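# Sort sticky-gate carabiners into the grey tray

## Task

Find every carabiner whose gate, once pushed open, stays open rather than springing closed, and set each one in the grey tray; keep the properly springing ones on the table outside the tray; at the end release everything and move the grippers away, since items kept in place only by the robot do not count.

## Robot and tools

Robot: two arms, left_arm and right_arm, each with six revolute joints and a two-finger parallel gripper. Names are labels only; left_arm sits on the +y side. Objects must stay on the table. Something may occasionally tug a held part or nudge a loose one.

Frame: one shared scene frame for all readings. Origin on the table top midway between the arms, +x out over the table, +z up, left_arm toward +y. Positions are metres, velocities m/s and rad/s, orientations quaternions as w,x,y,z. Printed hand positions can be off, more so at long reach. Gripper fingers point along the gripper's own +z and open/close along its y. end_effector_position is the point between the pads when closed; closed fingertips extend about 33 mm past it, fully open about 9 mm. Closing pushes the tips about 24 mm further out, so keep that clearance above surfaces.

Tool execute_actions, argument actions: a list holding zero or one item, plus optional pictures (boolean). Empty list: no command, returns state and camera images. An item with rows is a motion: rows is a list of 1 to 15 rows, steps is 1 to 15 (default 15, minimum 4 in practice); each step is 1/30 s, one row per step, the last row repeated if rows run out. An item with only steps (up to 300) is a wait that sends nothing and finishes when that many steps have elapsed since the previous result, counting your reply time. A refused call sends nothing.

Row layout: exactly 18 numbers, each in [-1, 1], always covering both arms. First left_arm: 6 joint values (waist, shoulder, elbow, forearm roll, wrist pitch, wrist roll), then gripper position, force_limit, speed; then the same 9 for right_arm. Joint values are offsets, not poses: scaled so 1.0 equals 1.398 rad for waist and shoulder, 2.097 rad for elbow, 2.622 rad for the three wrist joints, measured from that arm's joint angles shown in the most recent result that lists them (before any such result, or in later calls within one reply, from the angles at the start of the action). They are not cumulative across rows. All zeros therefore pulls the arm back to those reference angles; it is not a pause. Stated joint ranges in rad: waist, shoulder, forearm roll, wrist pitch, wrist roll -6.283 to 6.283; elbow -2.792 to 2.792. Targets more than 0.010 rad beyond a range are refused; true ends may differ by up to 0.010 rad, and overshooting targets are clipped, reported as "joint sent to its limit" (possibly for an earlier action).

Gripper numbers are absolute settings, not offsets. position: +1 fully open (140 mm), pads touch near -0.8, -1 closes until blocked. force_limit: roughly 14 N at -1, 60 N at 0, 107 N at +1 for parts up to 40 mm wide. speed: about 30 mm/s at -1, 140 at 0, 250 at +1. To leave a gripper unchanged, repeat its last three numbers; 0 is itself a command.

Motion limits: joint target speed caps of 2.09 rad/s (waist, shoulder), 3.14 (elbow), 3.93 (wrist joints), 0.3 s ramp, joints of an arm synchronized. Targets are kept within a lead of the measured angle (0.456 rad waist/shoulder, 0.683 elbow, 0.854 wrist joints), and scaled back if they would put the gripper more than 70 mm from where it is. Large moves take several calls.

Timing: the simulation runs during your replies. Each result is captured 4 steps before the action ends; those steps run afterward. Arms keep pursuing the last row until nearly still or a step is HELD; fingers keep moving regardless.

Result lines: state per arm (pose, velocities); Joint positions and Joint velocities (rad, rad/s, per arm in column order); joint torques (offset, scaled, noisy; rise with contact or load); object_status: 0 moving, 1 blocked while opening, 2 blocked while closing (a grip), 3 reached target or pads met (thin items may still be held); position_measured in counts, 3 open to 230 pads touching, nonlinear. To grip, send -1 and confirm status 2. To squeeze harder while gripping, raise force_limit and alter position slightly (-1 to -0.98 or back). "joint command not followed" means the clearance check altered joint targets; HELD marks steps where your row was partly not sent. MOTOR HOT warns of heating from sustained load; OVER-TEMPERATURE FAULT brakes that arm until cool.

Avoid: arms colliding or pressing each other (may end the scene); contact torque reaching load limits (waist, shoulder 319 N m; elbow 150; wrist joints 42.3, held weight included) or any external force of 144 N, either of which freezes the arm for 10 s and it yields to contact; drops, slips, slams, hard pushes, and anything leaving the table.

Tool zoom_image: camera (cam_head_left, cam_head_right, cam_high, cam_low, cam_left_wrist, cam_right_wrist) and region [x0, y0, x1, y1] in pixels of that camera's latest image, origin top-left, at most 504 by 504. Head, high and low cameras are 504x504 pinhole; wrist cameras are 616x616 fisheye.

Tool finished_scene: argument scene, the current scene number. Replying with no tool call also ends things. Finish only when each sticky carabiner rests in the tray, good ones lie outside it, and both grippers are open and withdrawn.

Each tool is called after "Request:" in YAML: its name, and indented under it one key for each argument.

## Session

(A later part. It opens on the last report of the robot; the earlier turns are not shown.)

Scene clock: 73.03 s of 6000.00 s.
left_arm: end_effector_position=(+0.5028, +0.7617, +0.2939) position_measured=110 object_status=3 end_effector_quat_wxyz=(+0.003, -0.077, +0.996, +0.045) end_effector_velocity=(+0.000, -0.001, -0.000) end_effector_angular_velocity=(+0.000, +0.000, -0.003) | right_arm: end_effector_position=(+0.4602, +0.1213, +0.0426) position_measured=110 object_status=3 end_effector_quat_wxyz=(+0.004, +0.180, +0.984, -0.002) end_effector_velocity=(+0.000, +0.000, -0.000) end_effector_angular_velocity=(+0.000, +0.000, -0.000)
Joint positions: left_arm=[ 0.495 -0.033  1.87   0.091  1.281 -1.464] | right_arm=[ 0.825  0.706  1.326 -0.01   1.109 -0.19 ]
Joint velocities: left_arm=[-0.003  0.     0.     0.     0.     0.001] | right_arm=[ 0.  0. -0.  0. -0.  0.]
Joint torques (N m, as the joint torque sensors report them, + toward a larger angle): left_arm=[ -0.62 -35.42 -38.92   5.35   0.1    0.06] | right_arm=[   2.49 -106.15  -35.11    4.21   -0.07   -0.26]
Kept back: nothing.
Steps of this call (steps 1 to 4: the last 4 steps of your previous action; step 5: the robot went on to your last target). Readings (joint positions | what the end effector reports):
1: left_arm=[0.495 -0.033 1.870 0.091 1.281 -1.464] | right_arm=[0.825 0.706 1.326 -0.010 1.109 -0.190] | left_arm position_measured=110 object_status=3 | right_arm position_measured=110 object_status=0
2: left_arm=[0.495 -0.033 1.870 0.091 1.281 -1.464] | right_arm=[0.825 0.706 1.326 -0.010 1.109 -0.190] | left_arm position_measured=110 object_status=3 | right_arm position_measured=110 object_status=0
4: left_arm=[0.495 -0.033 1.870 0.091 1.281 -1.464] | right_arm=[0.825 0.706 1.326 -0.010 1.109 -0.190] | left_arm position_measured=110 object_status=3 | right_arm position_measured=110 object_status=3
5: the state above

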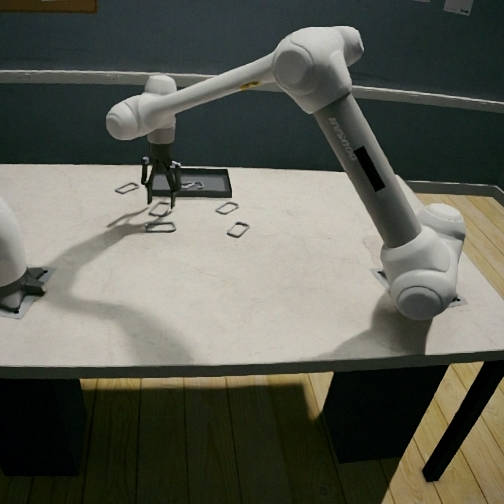

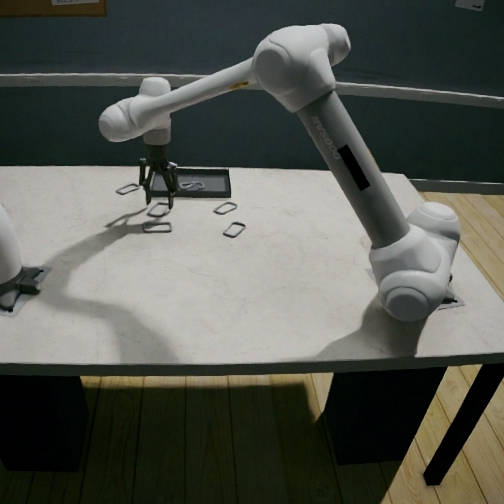

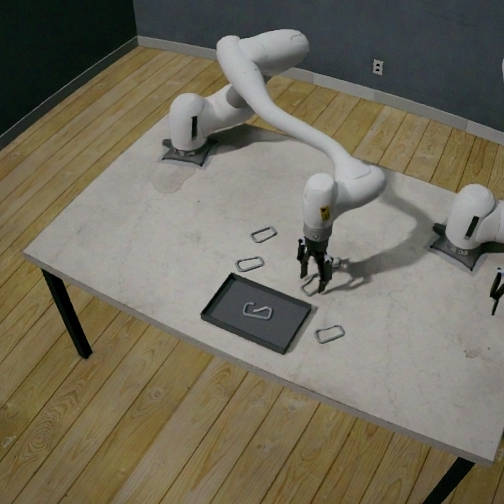

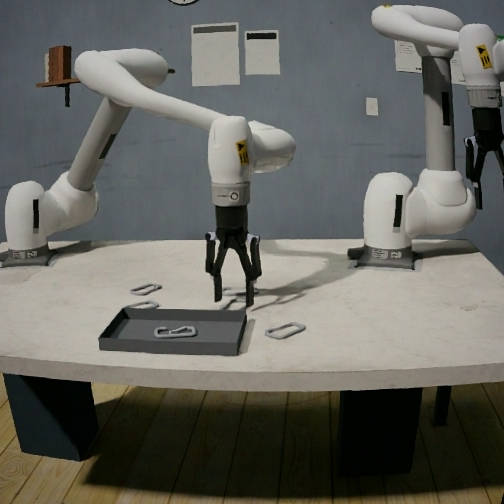

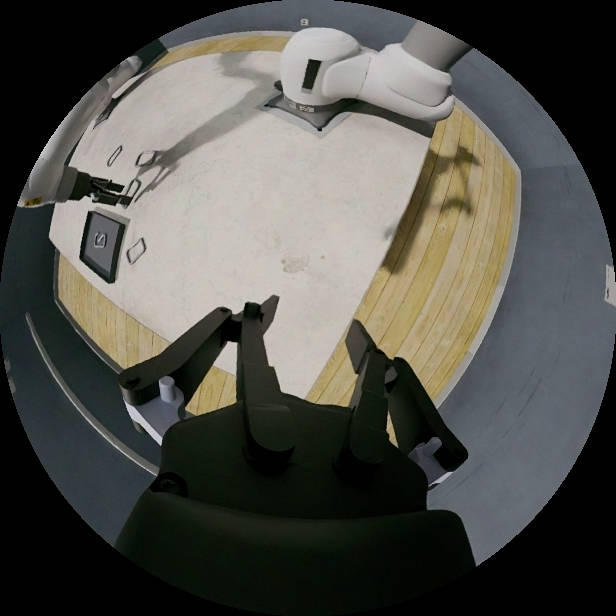

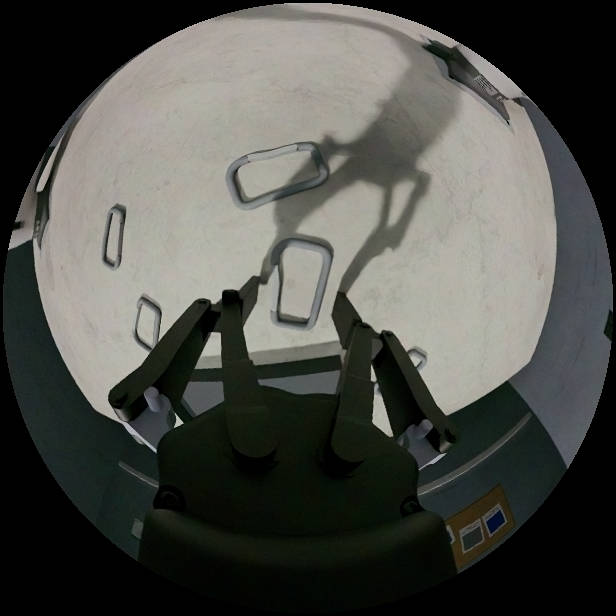

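Request:
execute_actions:
  actions:
    - {"rows":[[0,0,0,0,0,0,0.15,-0.5,-0.3,0,-0.003,-0.0015,0,0.003,0,0.15,-0.5,0],[0,0,0,0,0,0,0.15,-0.5,-0.3,0,-0.003,-0.0015,0,0.003,0,0.15,-0.5,0],[0,0,0,0,0,0,0.15,-0.5,-0.3,0,-0.003,-0.0015,0,0.003,0,0.15,-0.5,0],[0,0,0,0,0,0,0.15,-0.5,-0.3,0,-0.003,-0.0015,0,0.003,0,0.15,-0.5,0],[0,0,0,0,0,0,0.15,-0.5,-0.3,0.0076,-0.0061,0.0016,0,0.0021,0.004,0.15,-0.5,0]],"steps":12}

Request:
execute_actions:
  actions:
    - {"rows":[[0,0,0,0,0,0,0.15,-0.5,-0.3,0,0.0051,0.0027,0,-0.0051,0,0.0,-0.6,-0.4]],"steps":13}

Request:
execute_actions:
  actions:
    - {"rows":[[0,0,0,0,0,0,0.15,-0.5,-0.3,0,0,0,0,0,0,-0.25,-0.6,-0.5]],"steps":14}
  pictures: true

Request:
zoom_image:
  camera: "cam_right_wrist"
  region: [220,220,400,380]

Scene clock: 73.77 s of 6000.00 s.
left_arm: end_effector_position=(+0.5028, +0.7617, +0.2939) position_measured=110 object_status=3 end_effector_quat_wxyz=(+0.003, -0.077, +0.996, +0.045) end_effector_velocity=(-0.001, +0.001, -0.000) end_effector_angular_velocity=(-0.001, +0.000, +0.004) | right_arm: end_effector_position=(+0.4532, +0.1229, +0.0483) position_measured=110 object_status=3 end_effector_quat_wxyz=(+0.004, +0.180, +0.984, -0.002) end_effector_velocity=(-0.046, +0.011, +0.004) end_effector_angular_velocity=(-0.001, -0.000, +0.002)
Joint positions: left_arm=[ 0.495 -0.033  1.87   0.091  1.281 -1.464] | right_arm=[ 0.832  0.699  1.327 -0.01   1.116 -0.183]
Joint velocities: left_arm=[ 0.003  0.     0.    -0.001  0.    -0.001] | right_arm=[ 0.05  -0.022  0.03  -0.001 -0.007  0.048]
Joint torques (N m, as the joint torque sensors report them, + toward a larger angle): left_arm=[  0.26 -35.01 -38.28   5.31   0.13   0.  ] | right_arm=[  -7.3  -102.3   -35.43    4.     -0.63   -0.28]
Steps of this call (steps 1 to 14: the robot went on to your last target; steps 15 to 22: the first 8 steps of this action). Readings (joint positions | what the end effector reports):
15: left_arm=[0.495 -0.033 1.870 0.091 1.281 -1.464] | right_arm=[0.825 0.706 1.326 -0.010 1.110 -0.190] | left_arm position_measured=110 object_status=3 | right_arm position_measured=110 object_status=3
16: left_arm=[0.495 -0.033 1.870 0.091 1.281 -1.464] | right_arm=[0.825 0.705 1.326 -0.010 1.112 -0.190] | left_arm position_measured=110 object_status=3 | right_arm position_measured=110 object_status=3
18: left_arm=[0.495 -0.033 1.870 0.091 1.281 -1.464] | right_arm=[0.825 0.703 1.324 -0.010 1.115 -0.190] | left_arm position_measured=110 object_status=3 | right_arm position_measured=110 object_status=3
22: the state above

Scene clock: 74.20 s of 6000.00 s.
left_arm: end_effector_position=(+0.5028, +0.7617, +0.2939) position_measured=110 object_status=3 end_effector_quat_wxyz=(+0.003, -0.077, +0.996, +0.045) end_effector_velocity=(-0.000, +0.001, -0.000) end_effector_angular_velocity=(-0.000, +0.001, +0.002) | right_arm: end_effector_position=(+0.4508, +0.1239, +0.0397) position_measured=129 object_status=0 end_effector_quat_wxyz=(+0.004, +0.180, +0.984, -0.002) end_effector_velocity=(-0.000, +0.000, -0.007) end_effector_angular_velocity=(-0.002, +0.002, -0.001)
Joint positions: left_arm=[ 0.495 -0.033  1.87   0.091  1.281 -1.464] | right_arm=[ 0.835  0.705  1.335 -0.01   1.102 -0.18 ]
Joint velocities: left_arm=[ 0.002  0.001  0.     0.    -0.     0.   ] | right_arm=[ 0.     0.006  0.002  0.001 -0.006  0.001]
Joint torques (N m, as the joint torque sensors report them, + toward a larger angle): left_arm=[ -0.42 -34.61 -38.3    5.29   0.07   0.04] | right_arm=[   4.99 -108.21  -36.04    4.13    0.23   -0.22]
Steps of this call (steps 1 to 4: the last 4 steps of your previous action; steps 5 to 13: the first 9 steps of this action, its rows measured from where the robot was after step 4). Readings (joint positions | what the end effector reports):
4: left_arm=[0.495 -0.033 1.870 0.091 1.281 -1.464] | right_arm=[0.835 0.698 1.329 -0.010 1.115 -0.180] | left_arm position_measured=110 object_status=3 | right_arm position_measured=110 object_status=3
5: left_arm=[0.495 -0.033 1.870 0.091 1.281 -1.464] | right_arm=[0.835 0.698 1.329 -0.010 1.115 -0.180] | left_arm position_measured=110 object_status=3 | right_arm position_measured=110 object_status=0
6: left_arm=[0.495 -0.033 1.870 0.091 1.281 -1.464] | right_arm=[0.835 0.699 1.330 -0.010 1.112 -0.180] | left_arm position_measured=110 object_status=3 | right_arm position_measured=112 object_status=0
8: left_arm=[0.495 -0.033 1.870 0.091 1.281 -1.464] | right_arm=[0.835 0.703 1.333 -0.010 1.106 -0.180] | left_arm position_measured=110 object_status=3 | right_arm position_measured=122 object_status=0
12: left_arm=[0.495 -0.033 1.870 0.091 1.281 -1.464] | right_arm=[0.835 0.705 1.335 -0.010 1.102 -0.180] | left_arm position_measured=110 object_status=3 | right_arm position_measured=129 object_status=0
13: the state above

Scene clock: 74.67 s of 6000.00 s.
left_arm: end_effector_position=(+0.5028, +0.7617, +0.2939) position_measured=110 object_status=3 end_effector_quat_wxyz=(+0.003, -0.077, +0.996, +0.045) end_effector_velocity=(+0.000, -0.000, +0.000) end_effector_angular_velocity=(+0.000, -0.000, -0.001) | right_arm: end_effector_position=(+0.4509, +0.1241, +0.0394) position_measured=160 object_status=0 end_effector_quat_wxyz=(+0.004, +0.180, +0.984, -0.002) end_effector_velocity=(+0.000, -0.000, +0.001) end_effector_angular_velocity=(+0.000, -0.001, +0.001)
Joint positions: left_arm=[ 0.495 -0.033  1.87   0.091  1.281 -1.464] | right_arm=[ 0.835  0.705  1.335 -0.01   1.102 -0.18 ]
Joint velocities: left_arm=[-0.001 -0.     0.     0.     0.    -0.   ] | right_arm=[ 0.    -0.001  0.    -0.001  0.    -0.   ]
Joint torques (N m, as the joint torque sensors report them, + toward a larger angle): left_arm=[ -0.43 -35.21 -38.71   5.23   0.05   0.15] | right_arm=[  1.51 -71.6  -13.91   3.18   2.68  -0.32]
Steps of this call (steps 1 to 4: the last 4 steps of your previous action; steps 5 to 14: the first 10 steps of this action, its rows measured from where the robot was after step 4). Readings (joint positions | what the end effector reports):
4: left_arm=[0.495 -0.033 1.870 0.091 1.281 -1.464] | right_arm=[0.835 0.705 1.335 -0.010 1.102 -0.180] | left_arm position_measured=110 object_status=3 | right_arm position_measured=129 object_status=0
5: left_arm=[0.495 -0.033 1.870 0.091 1.281 -1.464] | right_arm=[0.835 0.705 1.335 -0.010 1.102 -0.180] | left_arm position_measured=110 object_status=3 | right_arm position_measured=129 object_status=0
6: left_arm=[0.495 -0.033 1.870 0.091 1.281 -1.464] | right_arm=[0.835 0.705 1.335 -0.010 1.102 -0.180] | left_arm position_measured=110 object_status=3 | right_arm position_measured=130 object_status=0
8: left_arm=[0.495 -0.033 1.870 0.091 1.281 -1.464] | right_arm=[0.835 0.705 1.335 -0.010 1.102 -0.180] | left_arm position_measured=110 object_status=3 | right_arm position_measured=139 object_status=0
12: left_arm=[0.495 -0.033 1.870 0.091 1.281 -1.464] | right_arm=[0.835 0.705 1.335 -0.010 1.102 -0.180] | left_arm position_measured=110 object_status=3 | right_arm position_measured=158 object_status=0
14: the state above

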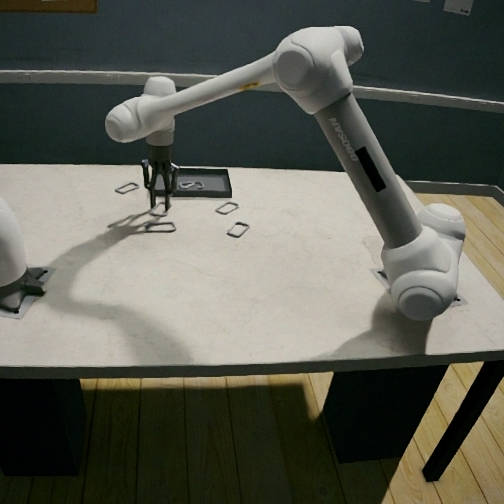

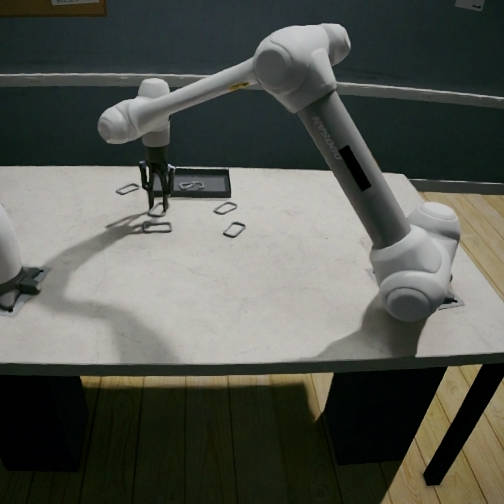

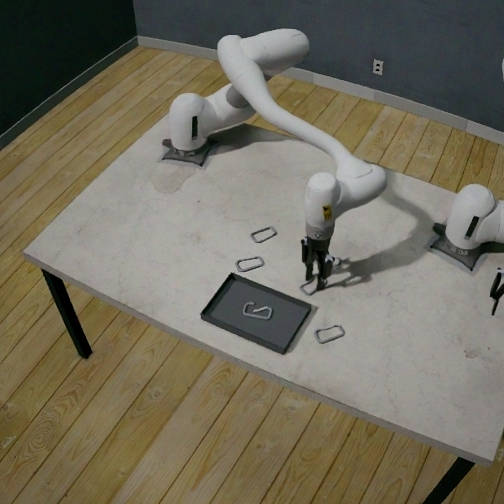

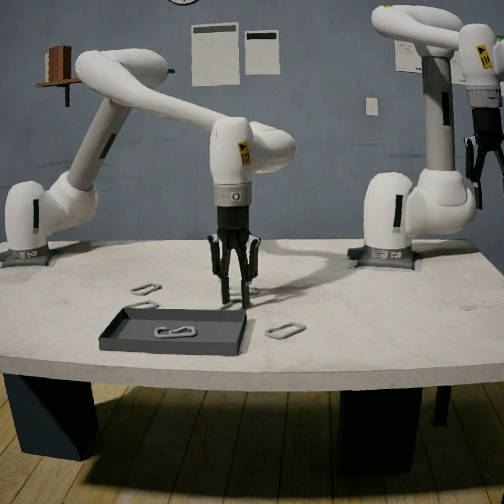

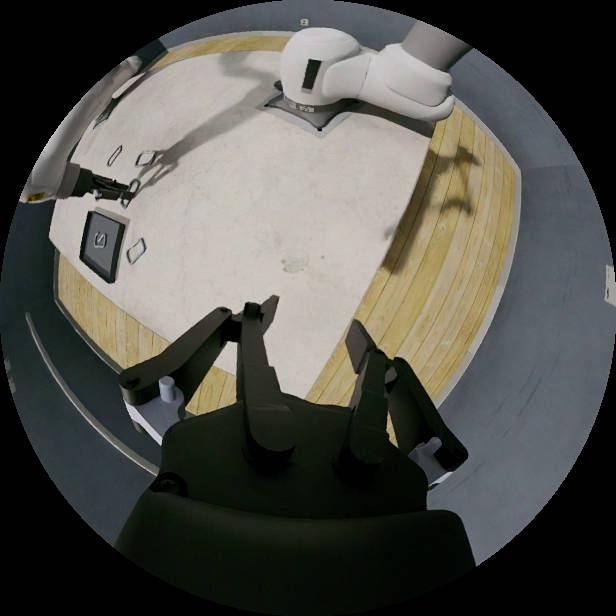

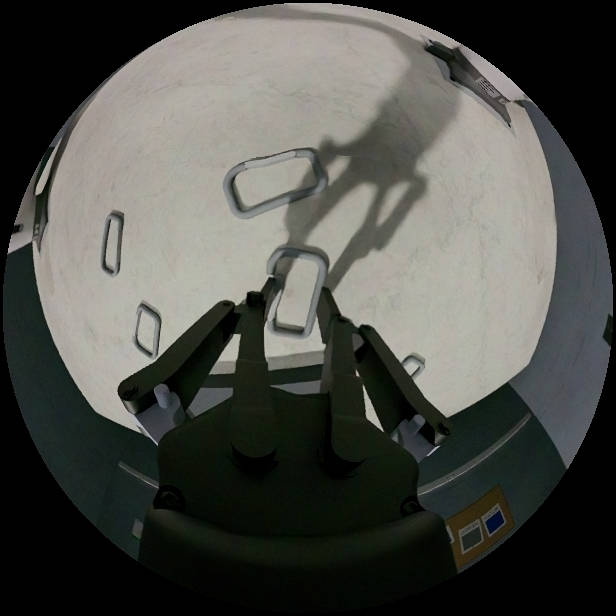

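Region (220, 220, 400, 380) of cam_right_wrist's 616x616 image, scaled by 2.800, with more detail than that image has.

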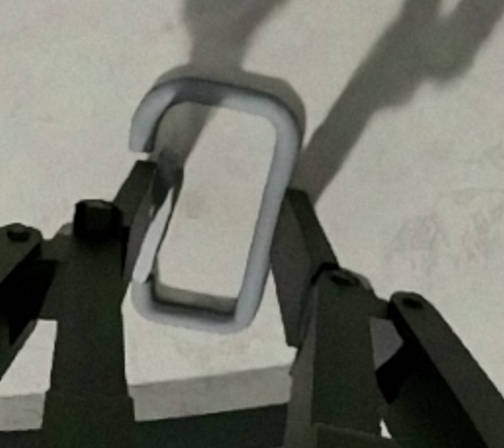

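Request:
execute_actions:
  actions:
    - {"rows":[[0,0,0,0,0,0,0.15,-0.5,-0.3,0,-0.0003,-0.00015,0,0.0003,0,-0.36,-0.5,-0.7],[0,0,0,0,0,0,0.15,-0.5,-0.3,0,-0.0006,-0.0003,0,0.0006,0,-0.36,-0.5,-0.7],[0,0,0,0,0,0,0.15,-0.5,-0.3,0,-0.0009,-0.0005,0,0.0009,0,-0.36,-0.5,-0.7],[0,0,0,0,0,0,0.15,-0.5,-0.3,0,-0.0012,-0.0007,0,0.0012,0,-0.36,-0.5,-0.7],[0,0,0,0,0,0,0.15,-0.5,-0.3,0,-0.0014,-0.0008,0,0.0014,0,-0.36,-0.5,-0.7],[0,0,0,0,0,0,0.15,-0.5,-0.3,0,-0.0016,-0.0009,0,0.0016,0,-0.47,-0.5,-0.7]],"steps":15}

Request:
execute_actions:
  actions:
    - {"steps":6}
  pictures: true

Request:
zoom_image:
  camera: "cam_right_wrist"
  region: [220,220,400,380]

Request:
execute_actions:
  actions:
    - {"rows":[[0,0,0,0,0,0,0.15,-0.5,-0.3,0,-0.0004,-0.0002,0,0.0004,0,0.15,-0.5,0]],"steps":15}

Request:
execute_actions:
  actions:
    - {"steps":5}
  pictures: true

Request:
zoom_image:
  camera: "cam_right_wrist"
  region: [220,220,400,380]

Scene clock: 75.30 s of 6000.00 s.
left_arm: end_effector_position=(+0.5028, +0.7617, +0.2939) position_measured=110 object_status=3 end_effector_quat_wxyz=(+0.003, -0.077, +0.996, +0.045) end_effector_velocity=(+0.000, -0.000, +0.000) end_effector_angular_velocity=(+0.000, -0.001, -0.000) | right_arm: end_effector_position=(+0.4508, +0.1240, +0.0422) position_measured=188 object_status=0 end_effector_quat_wxyz=(+0.004, +0.180, +0.984, -0.002) end_effector_velocity=(-0.000, +0.000, -0.001) end_effector_angular_velocity=(-0.000, +0.001, +0.001)
Joint positions: left_arm=[ 0.495 -0.033  1.87   0.091  1.281 -1.464] | right_arm=[ 0.835  0.703  1.333 -0.01   1.106 -0.18 ]
Joint velocities: left_arm=[-0.    -0.001  0.     0.    -0.    -0.   ] | right_arm=[ 0.     0.001 -0.     0.     0.    -0.001]
Joint torques (N m, as the joint torque sensors report them, + toward a larger angle): left_arm=[ -0.93 -34.7  -38.36   5.33   0.13  -0.01] | right_arm=[  4.38 -89.05 -28.25   4.05   0.78  -0.35]
Steps of this call (steps 1 to 4: the last 4 steps of your previous action; steps 5 to 8: the robot went on to your last target; steps 9 to 19: the first 11 steps of this action). Readings (joint positions | what the end effector reports):
9: left_arm=[0.495 -0.033 1.870 0.091 1.281 -1.464] | right_arm=[0.835 0.705 1.335 -0.010 1.102 -0.180] | left_arm position_measured=110 object_status=3 | right_arm position_measured=160 object_status=0
10: left_arm=[0.495 -0.033 1.870 0.091 1.281 -1.464] | right_arm=[0.835 0.705 1.335 -0.010 1.102 -0.180] | left_arm position_measured=110 object_status=3 | right_arm position_measured=161 object_status=0
12: left_arm=[0.495 -0.033 1.870 0.091 1.281 -1.464] | right_arm=[0.835 0.705 1.335 -0.010 1.103 -0.180] | left_arm position_measured=110 object_status=3 | right_arm position_measured=168 object_status=0
16: left_arm=[0.495 -0.033 1.870 0.091 1.281 -1.464] | right_arm=[0.835 0.704 1.333 -0.010 1.105 -0.180] | left_arm position_measured=110 object_status=3 | right_arm position_measured=178 object_status=0
19: the state above

Scene clock: 75.50 s of 6000.00 s.
left_arm: end_effector_position=(+0.5028, +0.7617, +0.2939) position_measured=110 object_status=3 end_effector_quat_wxyz=(+0.003, -0.077, +0.996, +0.045) end_effector_velocity=(+0.000, -0.001, -0.001) end_effector_angular_velocity=(-0.001, +0.001, -0.002) | right_arm: end_effector_position=(+0.4509, +0.1240, +0.0423) position_measured=188 object_status=3 end_effector_quat_wxyz=(+0.004, +0.180, +0.984, -0.002) end_effector_velocity=(+0.000, +0.000, -0.001) end_effector_angular_velocity=(-0.001, +0.000, -0.001)
Joint positions: left_arm=[ 0.495 -0.033  1.87   0.091  1.281 -1.464] | right_arm=[ 0.835  0.703  1.333 -0.01   1.106 -0.18 ]
Joint velocities: left_arm=[-0.001  0.001 -0.    -0.001 -0.     0.002] | right_arm=[-0.     0.002 -0.001 -0.001 -0.     0.001]
Joint torques (N m, as the joint torque sensors report them, + toward a larger angle): left_arm=[ -0.09 -34.84 -38.63   5.27   0.07   0.  ] | right_arm=[  4.53 -98.22 -30.5    3.98   0.33  -0.43]
Kept back: nothing.
Steps of this call (steps 1 to 4: the last 4 steps of your previous action; steps 5 to 6: the robot went on to your last target). Readings (joint positions | what the end effector reports):
1: left_arm=[0.495 -0.033 1.870 0.091 1.281 -1.464] | right_arm=[0.835 0.703 1.333 -0.010 1.106 -0.180] | left_arm position_measured=110 object_status=3 | right_arm position_measured=188 object_status=0
2: left_arm=[0.495 -0.033 1.870 0.091 1.281 -1.464] | right_arm=[0.835 0.703 1.333 -0.010 1.106 -0.180] | left_arm position_measured=110 object_status=3 | right_arm position_measured=188 object_status=0
4: left_arm=[0.495 -0.033 1.870 0.091 1.281 -1.464] | right_arm=[0.835 0.703 1.333 -0.010 1.106 -0.180] | left_arm position_measured=110 object_status=3 | right_arm position_measured=188 object_status=0
6: the state above

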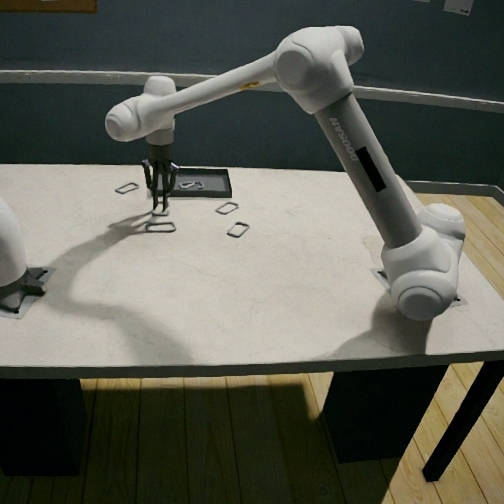

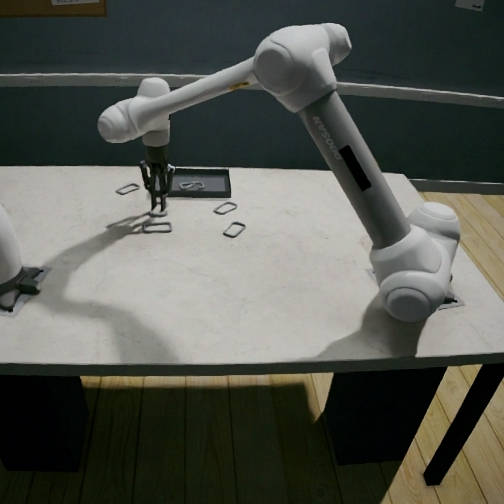

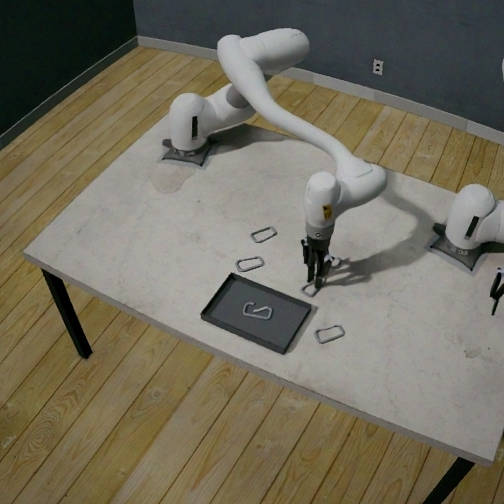

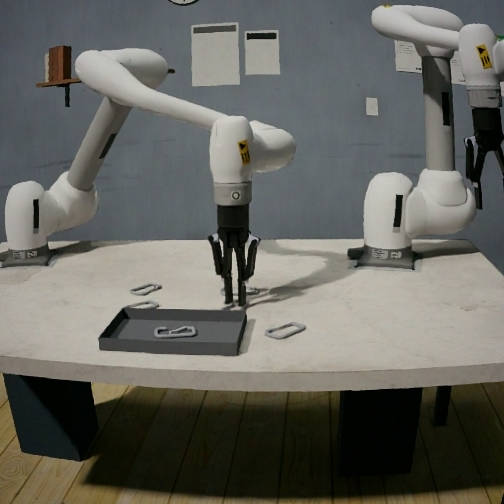

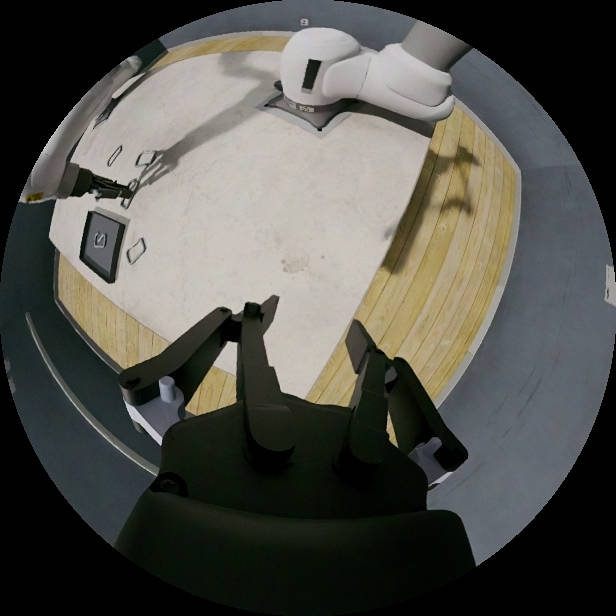

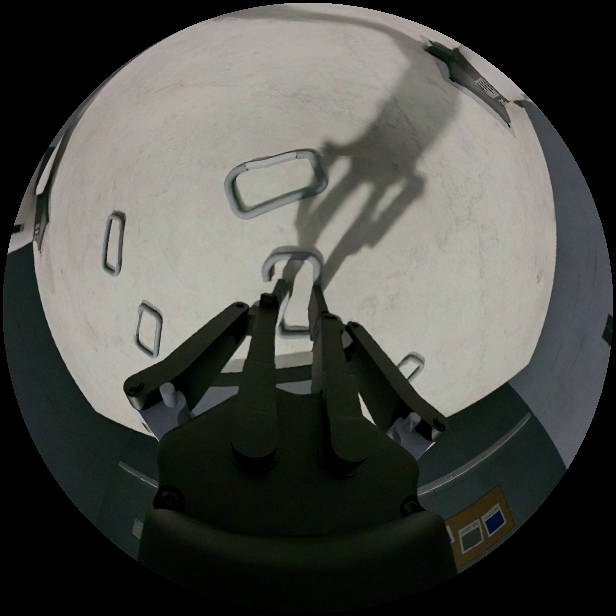

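Region (220, 220, 400, 380) of cam_right_wrist's 616x616 image, scaled by 2.800, with more detail than that image has.

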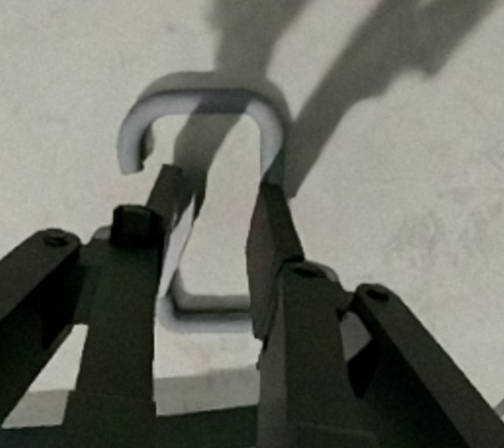

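Scene clock: 75.87 s of 6000.00 s.
left_arm: end_effector_position=(+0.5028, +0.7617, +0.2939) position_measured=110 object_status=3 end_effector_quat_wxyz=(+0.003, -0.077, +0.996, +0.045) end_effector_velocity=(+0.000, -0.000, +0.000) end_effector_angular_velocity=(+0.000, -0.000, +0.000) | right_arm: end_effector_position=(+0.4508, +0.1240, +0.0430) position_measured=117 object_status=0 end_effector_quat_wxyz=(+0.004, +0.180, +0.984, -0.002) end_effector_velocity=(-0.000, +0.001, -0.000) end_effector_angular_velocity=(+0.001, +0.000, -0.001)
Joint positions: left_arm=[ 0.495 -0.033  1.87   0.091  1.281 -1.464] | right_arm=[ 0.835  0.702  1.332 -0.01   1.107 -0.18 ]
Joint velocities: left_arm=[-0.    -0.    -0.     0.    -0.    -0.001] | right_arm=[ 0.     0.001 -0.001  0.001 -0.     0.   ]
Joint torques (N m, as the joint torque sensors report them, + toward a larger angle): left_arm=[ -0.08 -35.34 -38.81   5.37   0.04   0.09] | right_arm=[   2.43 -106.89  -35.92    3.57   -0.34   -0.26]
Steps of this call (steps 1 to 11: the first 11 steps of this action). Readings (joint positions | what the end effector reports):
1: left_arm=[0.495 -0.033 1.870 0.091 1.281 -1.464] | right_arm=[0.835 0.703 1.333 -0.010 1.106 -0.180] | left_arm position_measured=110 object_status=3 | right_arm position_measured=188 object_status=0
2: left_arm=[0.495 -0.033 1.870 0.091 1.281 -1.464] | right_arm=[0.835 0.703 1.333 -0.010 1.106 -0.180] | left_arm position_measured=110 object_status=3 | right_arm position_measured=185 object_status=0
4: left_arm=[0.495 -0.033 1.870 0.091 1.281 -1.464] | right_arm=[0.835 0.703 1.333 -0.010 1.106 -0.180] | left_arm position_measured=110 object_status=3 | right_arm position_measured=170 object_status=0
8: left_arm=[0.495 -0.033 1.870 0.091 1.281 -1.464] | right_arm=[0.835 0.702 1.332 -0.010 1.107 -0.180] | left_arm position_measured=110 object_status=3 | right_arm position_measured=140 object_status=0
11: the state above

Scene clock: 76.03 s of 6000.00 s.
left_arm: end_effector_position=(+0.5028, +0.7617, +0.2939) position_measured=110 object_status=3 end_effector_quat_wxyz=(+0.003, -0.077, +0.996, +0.045) end_effector_velocity=(-0.000, -0.000, +0.000) end_effector_angular_velocity=(+0.001, -0.000, -0.001) | right_arm: end_effector_position=(+0.4508, +0.1240, +0.0430) position_measured=110 object_status=0 end_effector_quat_wxyz=(+0.004, +0.180, +0.984, -0.002) end_effector_velocity=(-0.000, +0.000, +0.000) end_effector_angular_velocity=(-0.000, -0.000, +0.002)
Joint positions: left_arm=[ 0.495 -0.033  1.87   0.091  1.281 -1.464] | right_arm=[ 0.835  0.702  1.332 -0.01   1.107 -0.18 ]
Joint velocities: left_arm=[-0.    -0.001 -0.     0.    -0.     0.001] | right_arm=[ 0.001  0.    -0.001 -0.     0.    -0.001]
Joint torques (N m, as the joint torque sensors report them, + toward a larger angle): left_arm=[ -0.13 -34.45 -38.37   5.33   0.02  -0.02] | right_arm=[   2.11 -106.47  -35.28    4.17    0.17   -0.53]
Kept back: nothing.
Steps of this call (steps 1 to 4: the last 4 steps of your previous action; step 5: the robot went on to your last target). Readings (joint positions | what the end effector reports):
1: left_arm=[0.495 -0.033 1.870 0.091 1.281 -1.464] | right_arm=[0.835 0.702 1.332 -0.010 1.107 -0.180] | left_arm position_measured=110 object_status=3 | right_arm position_measured=111 object_status=0
2: left_arm=[0.495 -0.033 1.870 0.091 1.281 -1.464] | right_arm=[0.835 0.702 1.332 -0.010 1.107 -0.180] | left_arm position_measured=110 object_status=3 | right_arm position_measured=110 object_status=0
4: left_arm=[0.495 -0.033 1.870 0.091 1.281 -1.464] | right_arm=[0.835 0.702 1.332 -0.010 1.107 -0.180] | left_arm position_measured=110 object_status=3 | right_arm position_measured=110 object_status=0
5: the state above

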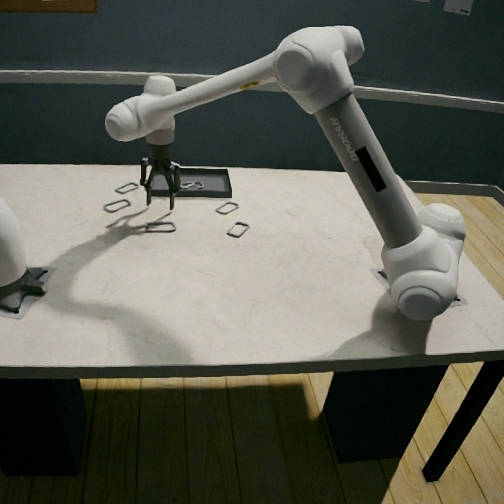

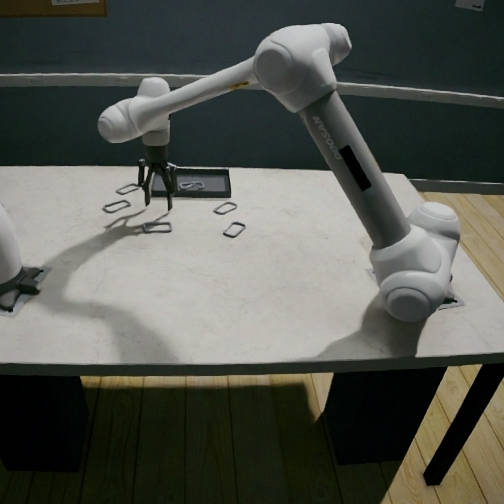

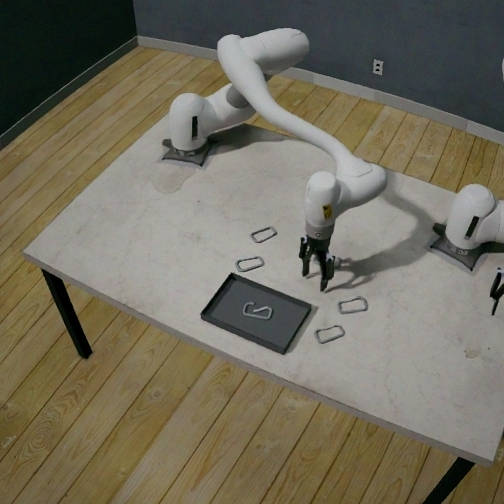

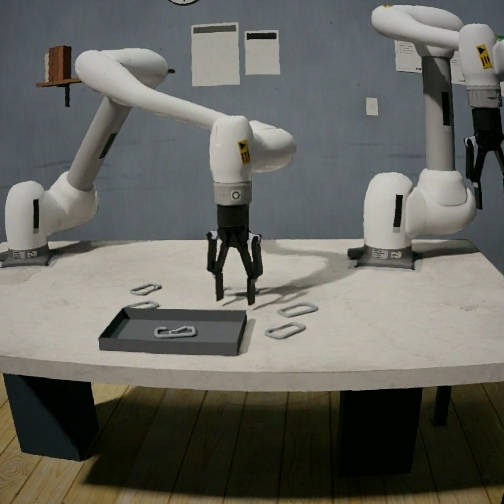

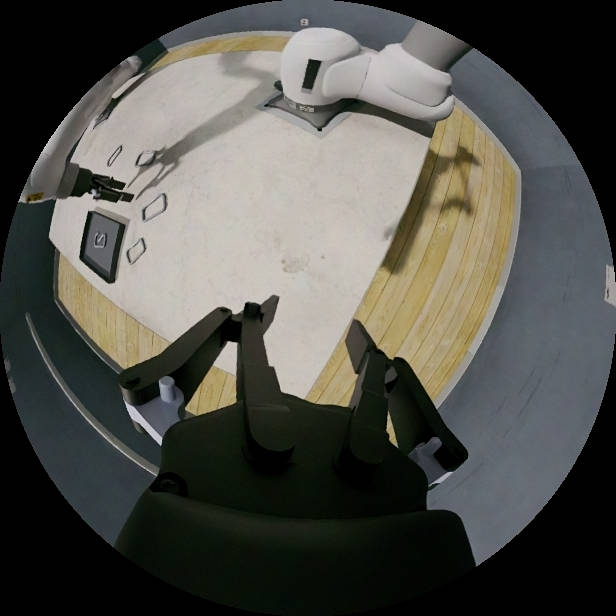

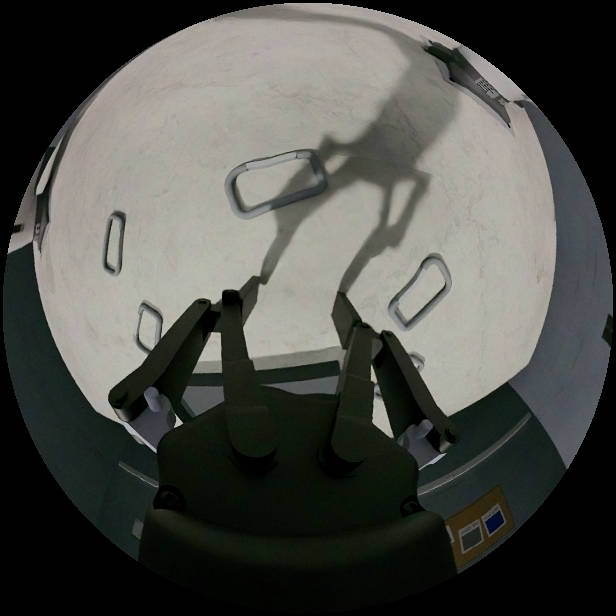

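Region (220, 220, 400, 380) of cam_right_wrist's 616x616 image, scaled by 2.800, with more detail than that image has.

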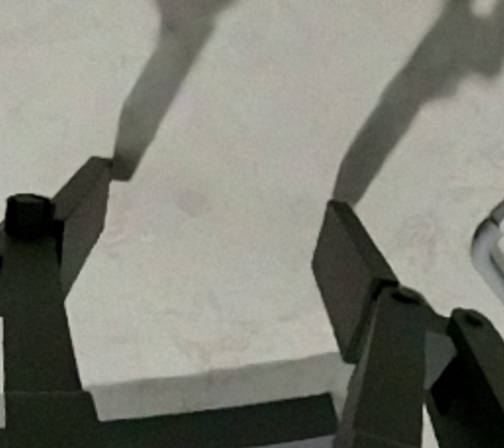

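Request:
execute_actions:
  actions: []

Scene clock: 76.60 s of 6000.00 s.
left_arm: end_effector_position=(+0.5028, +0.7617, +0.2939) position_measured=110 object_status=3 end_effector_quat_wxyz=(+0.003, -0.077, +0.996, +0.045) end_effector_velocity=(+0.000, -0.000, -0.000) end_effector_angular_velocity=(-0.000, +0.000, +0.000) | right_arm: end_effector_position=(+0.4508, +0.1240, +0.0430) position_measured=110 object_status=3 end_effector_quat_wxyz=(+0.004, +0.180, +0.984, -0.002) end_effector_velocity=(+0.000, -0.000, -0.000) end_effector_angular_velocity=(-0.000, +0.000, -0.001)
Joint positions: left_arm=[ 0.495 -0.033  1.87   0.091  1.281 -1.464] | right_arm=[ 0.835  0.702  1.332 -0.01   1.107 -0.18 ]
Joint velocities: left_arm=[-0.     0.001 -0.    -0.    -0.    -0.   ] | right_arm=[-0.     0.001 -0.    -0.     0.     0.   ]
Joint torques (N m, as the joint torque sensors report them, + toward a larger angle): left_arm=[  0.11 -34.72 -38.24   5.2    0.09  -0.06] | right_arm=[   4.56 -105.34  -36.5     3.86   -0.16   -0.38]
Kept back: nothing.
Steps of this call (steps 1 to 15: the robot went on to your last target; steps 16 to 17: nothing new was sent). Readings (joint positions | what the end effector reports):
1: left_arm=[0.495 -0.033 1.870 0.091 1.281 -1.464] | right_arm=[0.835 0.702 1.332 -0.010 1.107 -0.180] | left_arm position_measured=110 object_status=3 | right_arm position_measured=110 object_status=0
2: left_arm=[0.495 -0.033 1.870 0.091 1.281 -1.464] | right_arm=[0.835 0.702 1.332 -0.010 1.107 -0.180] | left_arm position_measured=110 object_status=3 | right_arm position_measured=110 object_status=3
4: left_arm=[0.495 -0.033 1.870 0.091 1.281 -1.464] | right_arm=[0.835 0.702 1.332 -0.010 1.107 -0.180] | left_arm position_measured=110 object_status=3 | right_arm position_measured=110 object_status=3
8: left_arm=[0.495 -0.033 1.870 0.091 1.281 -1.464] | right_arm=[0.835 0.702 1.332 -0.010 1.107 -0.180] | left_arm position_measured=110 object_status=3 | right_arm position_measured=110 object_status=3
17: the state above
All arms were judged still, so your last target was given up. Only a new action makes them travel on or press farther. Fingers that are still opening or closing keep moving.

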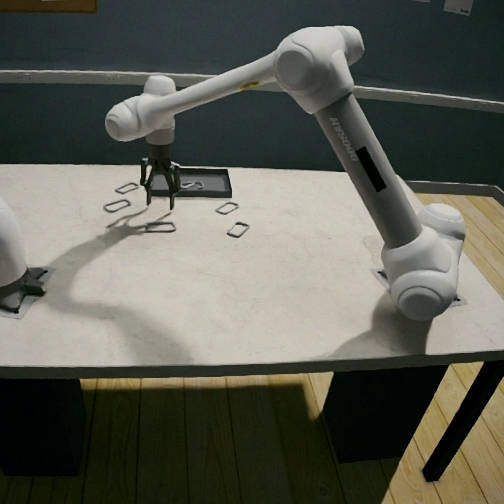

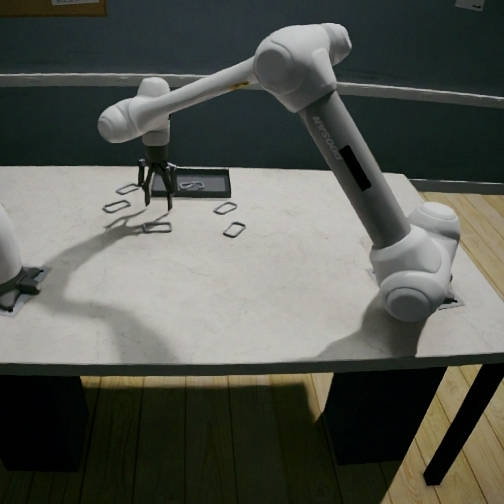

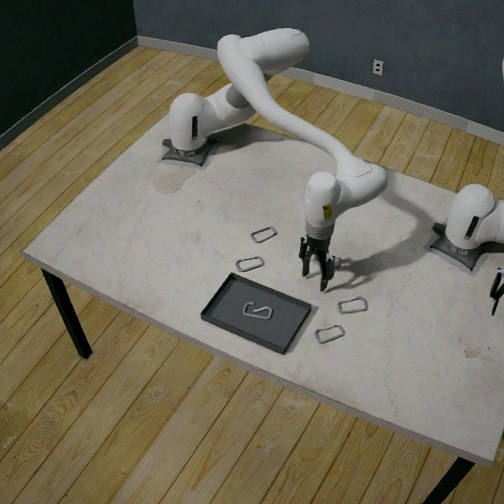

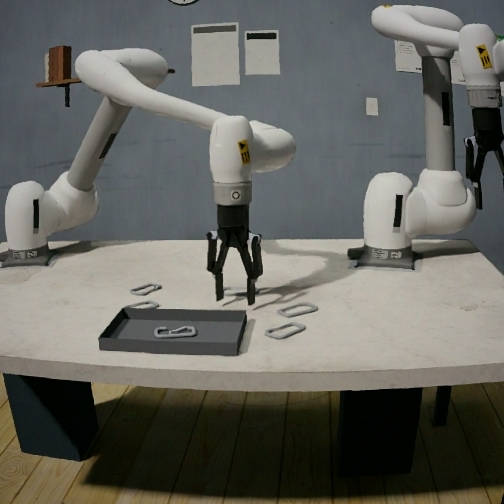

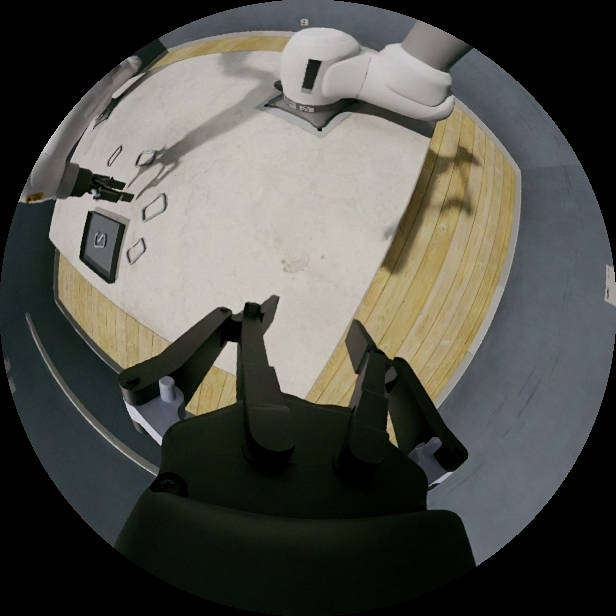

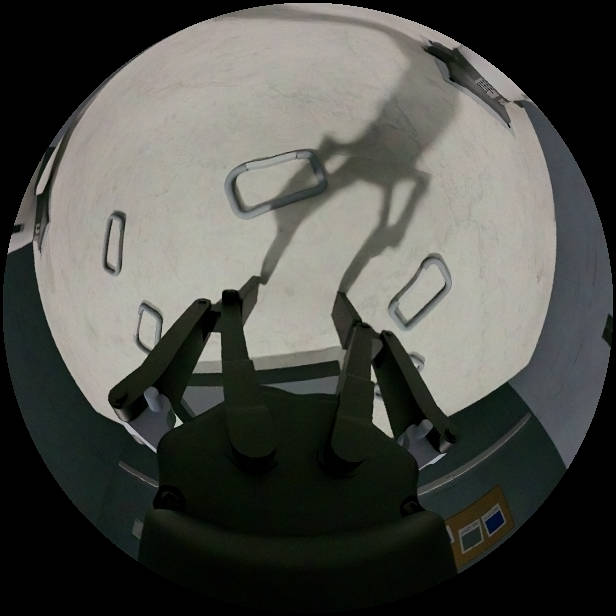

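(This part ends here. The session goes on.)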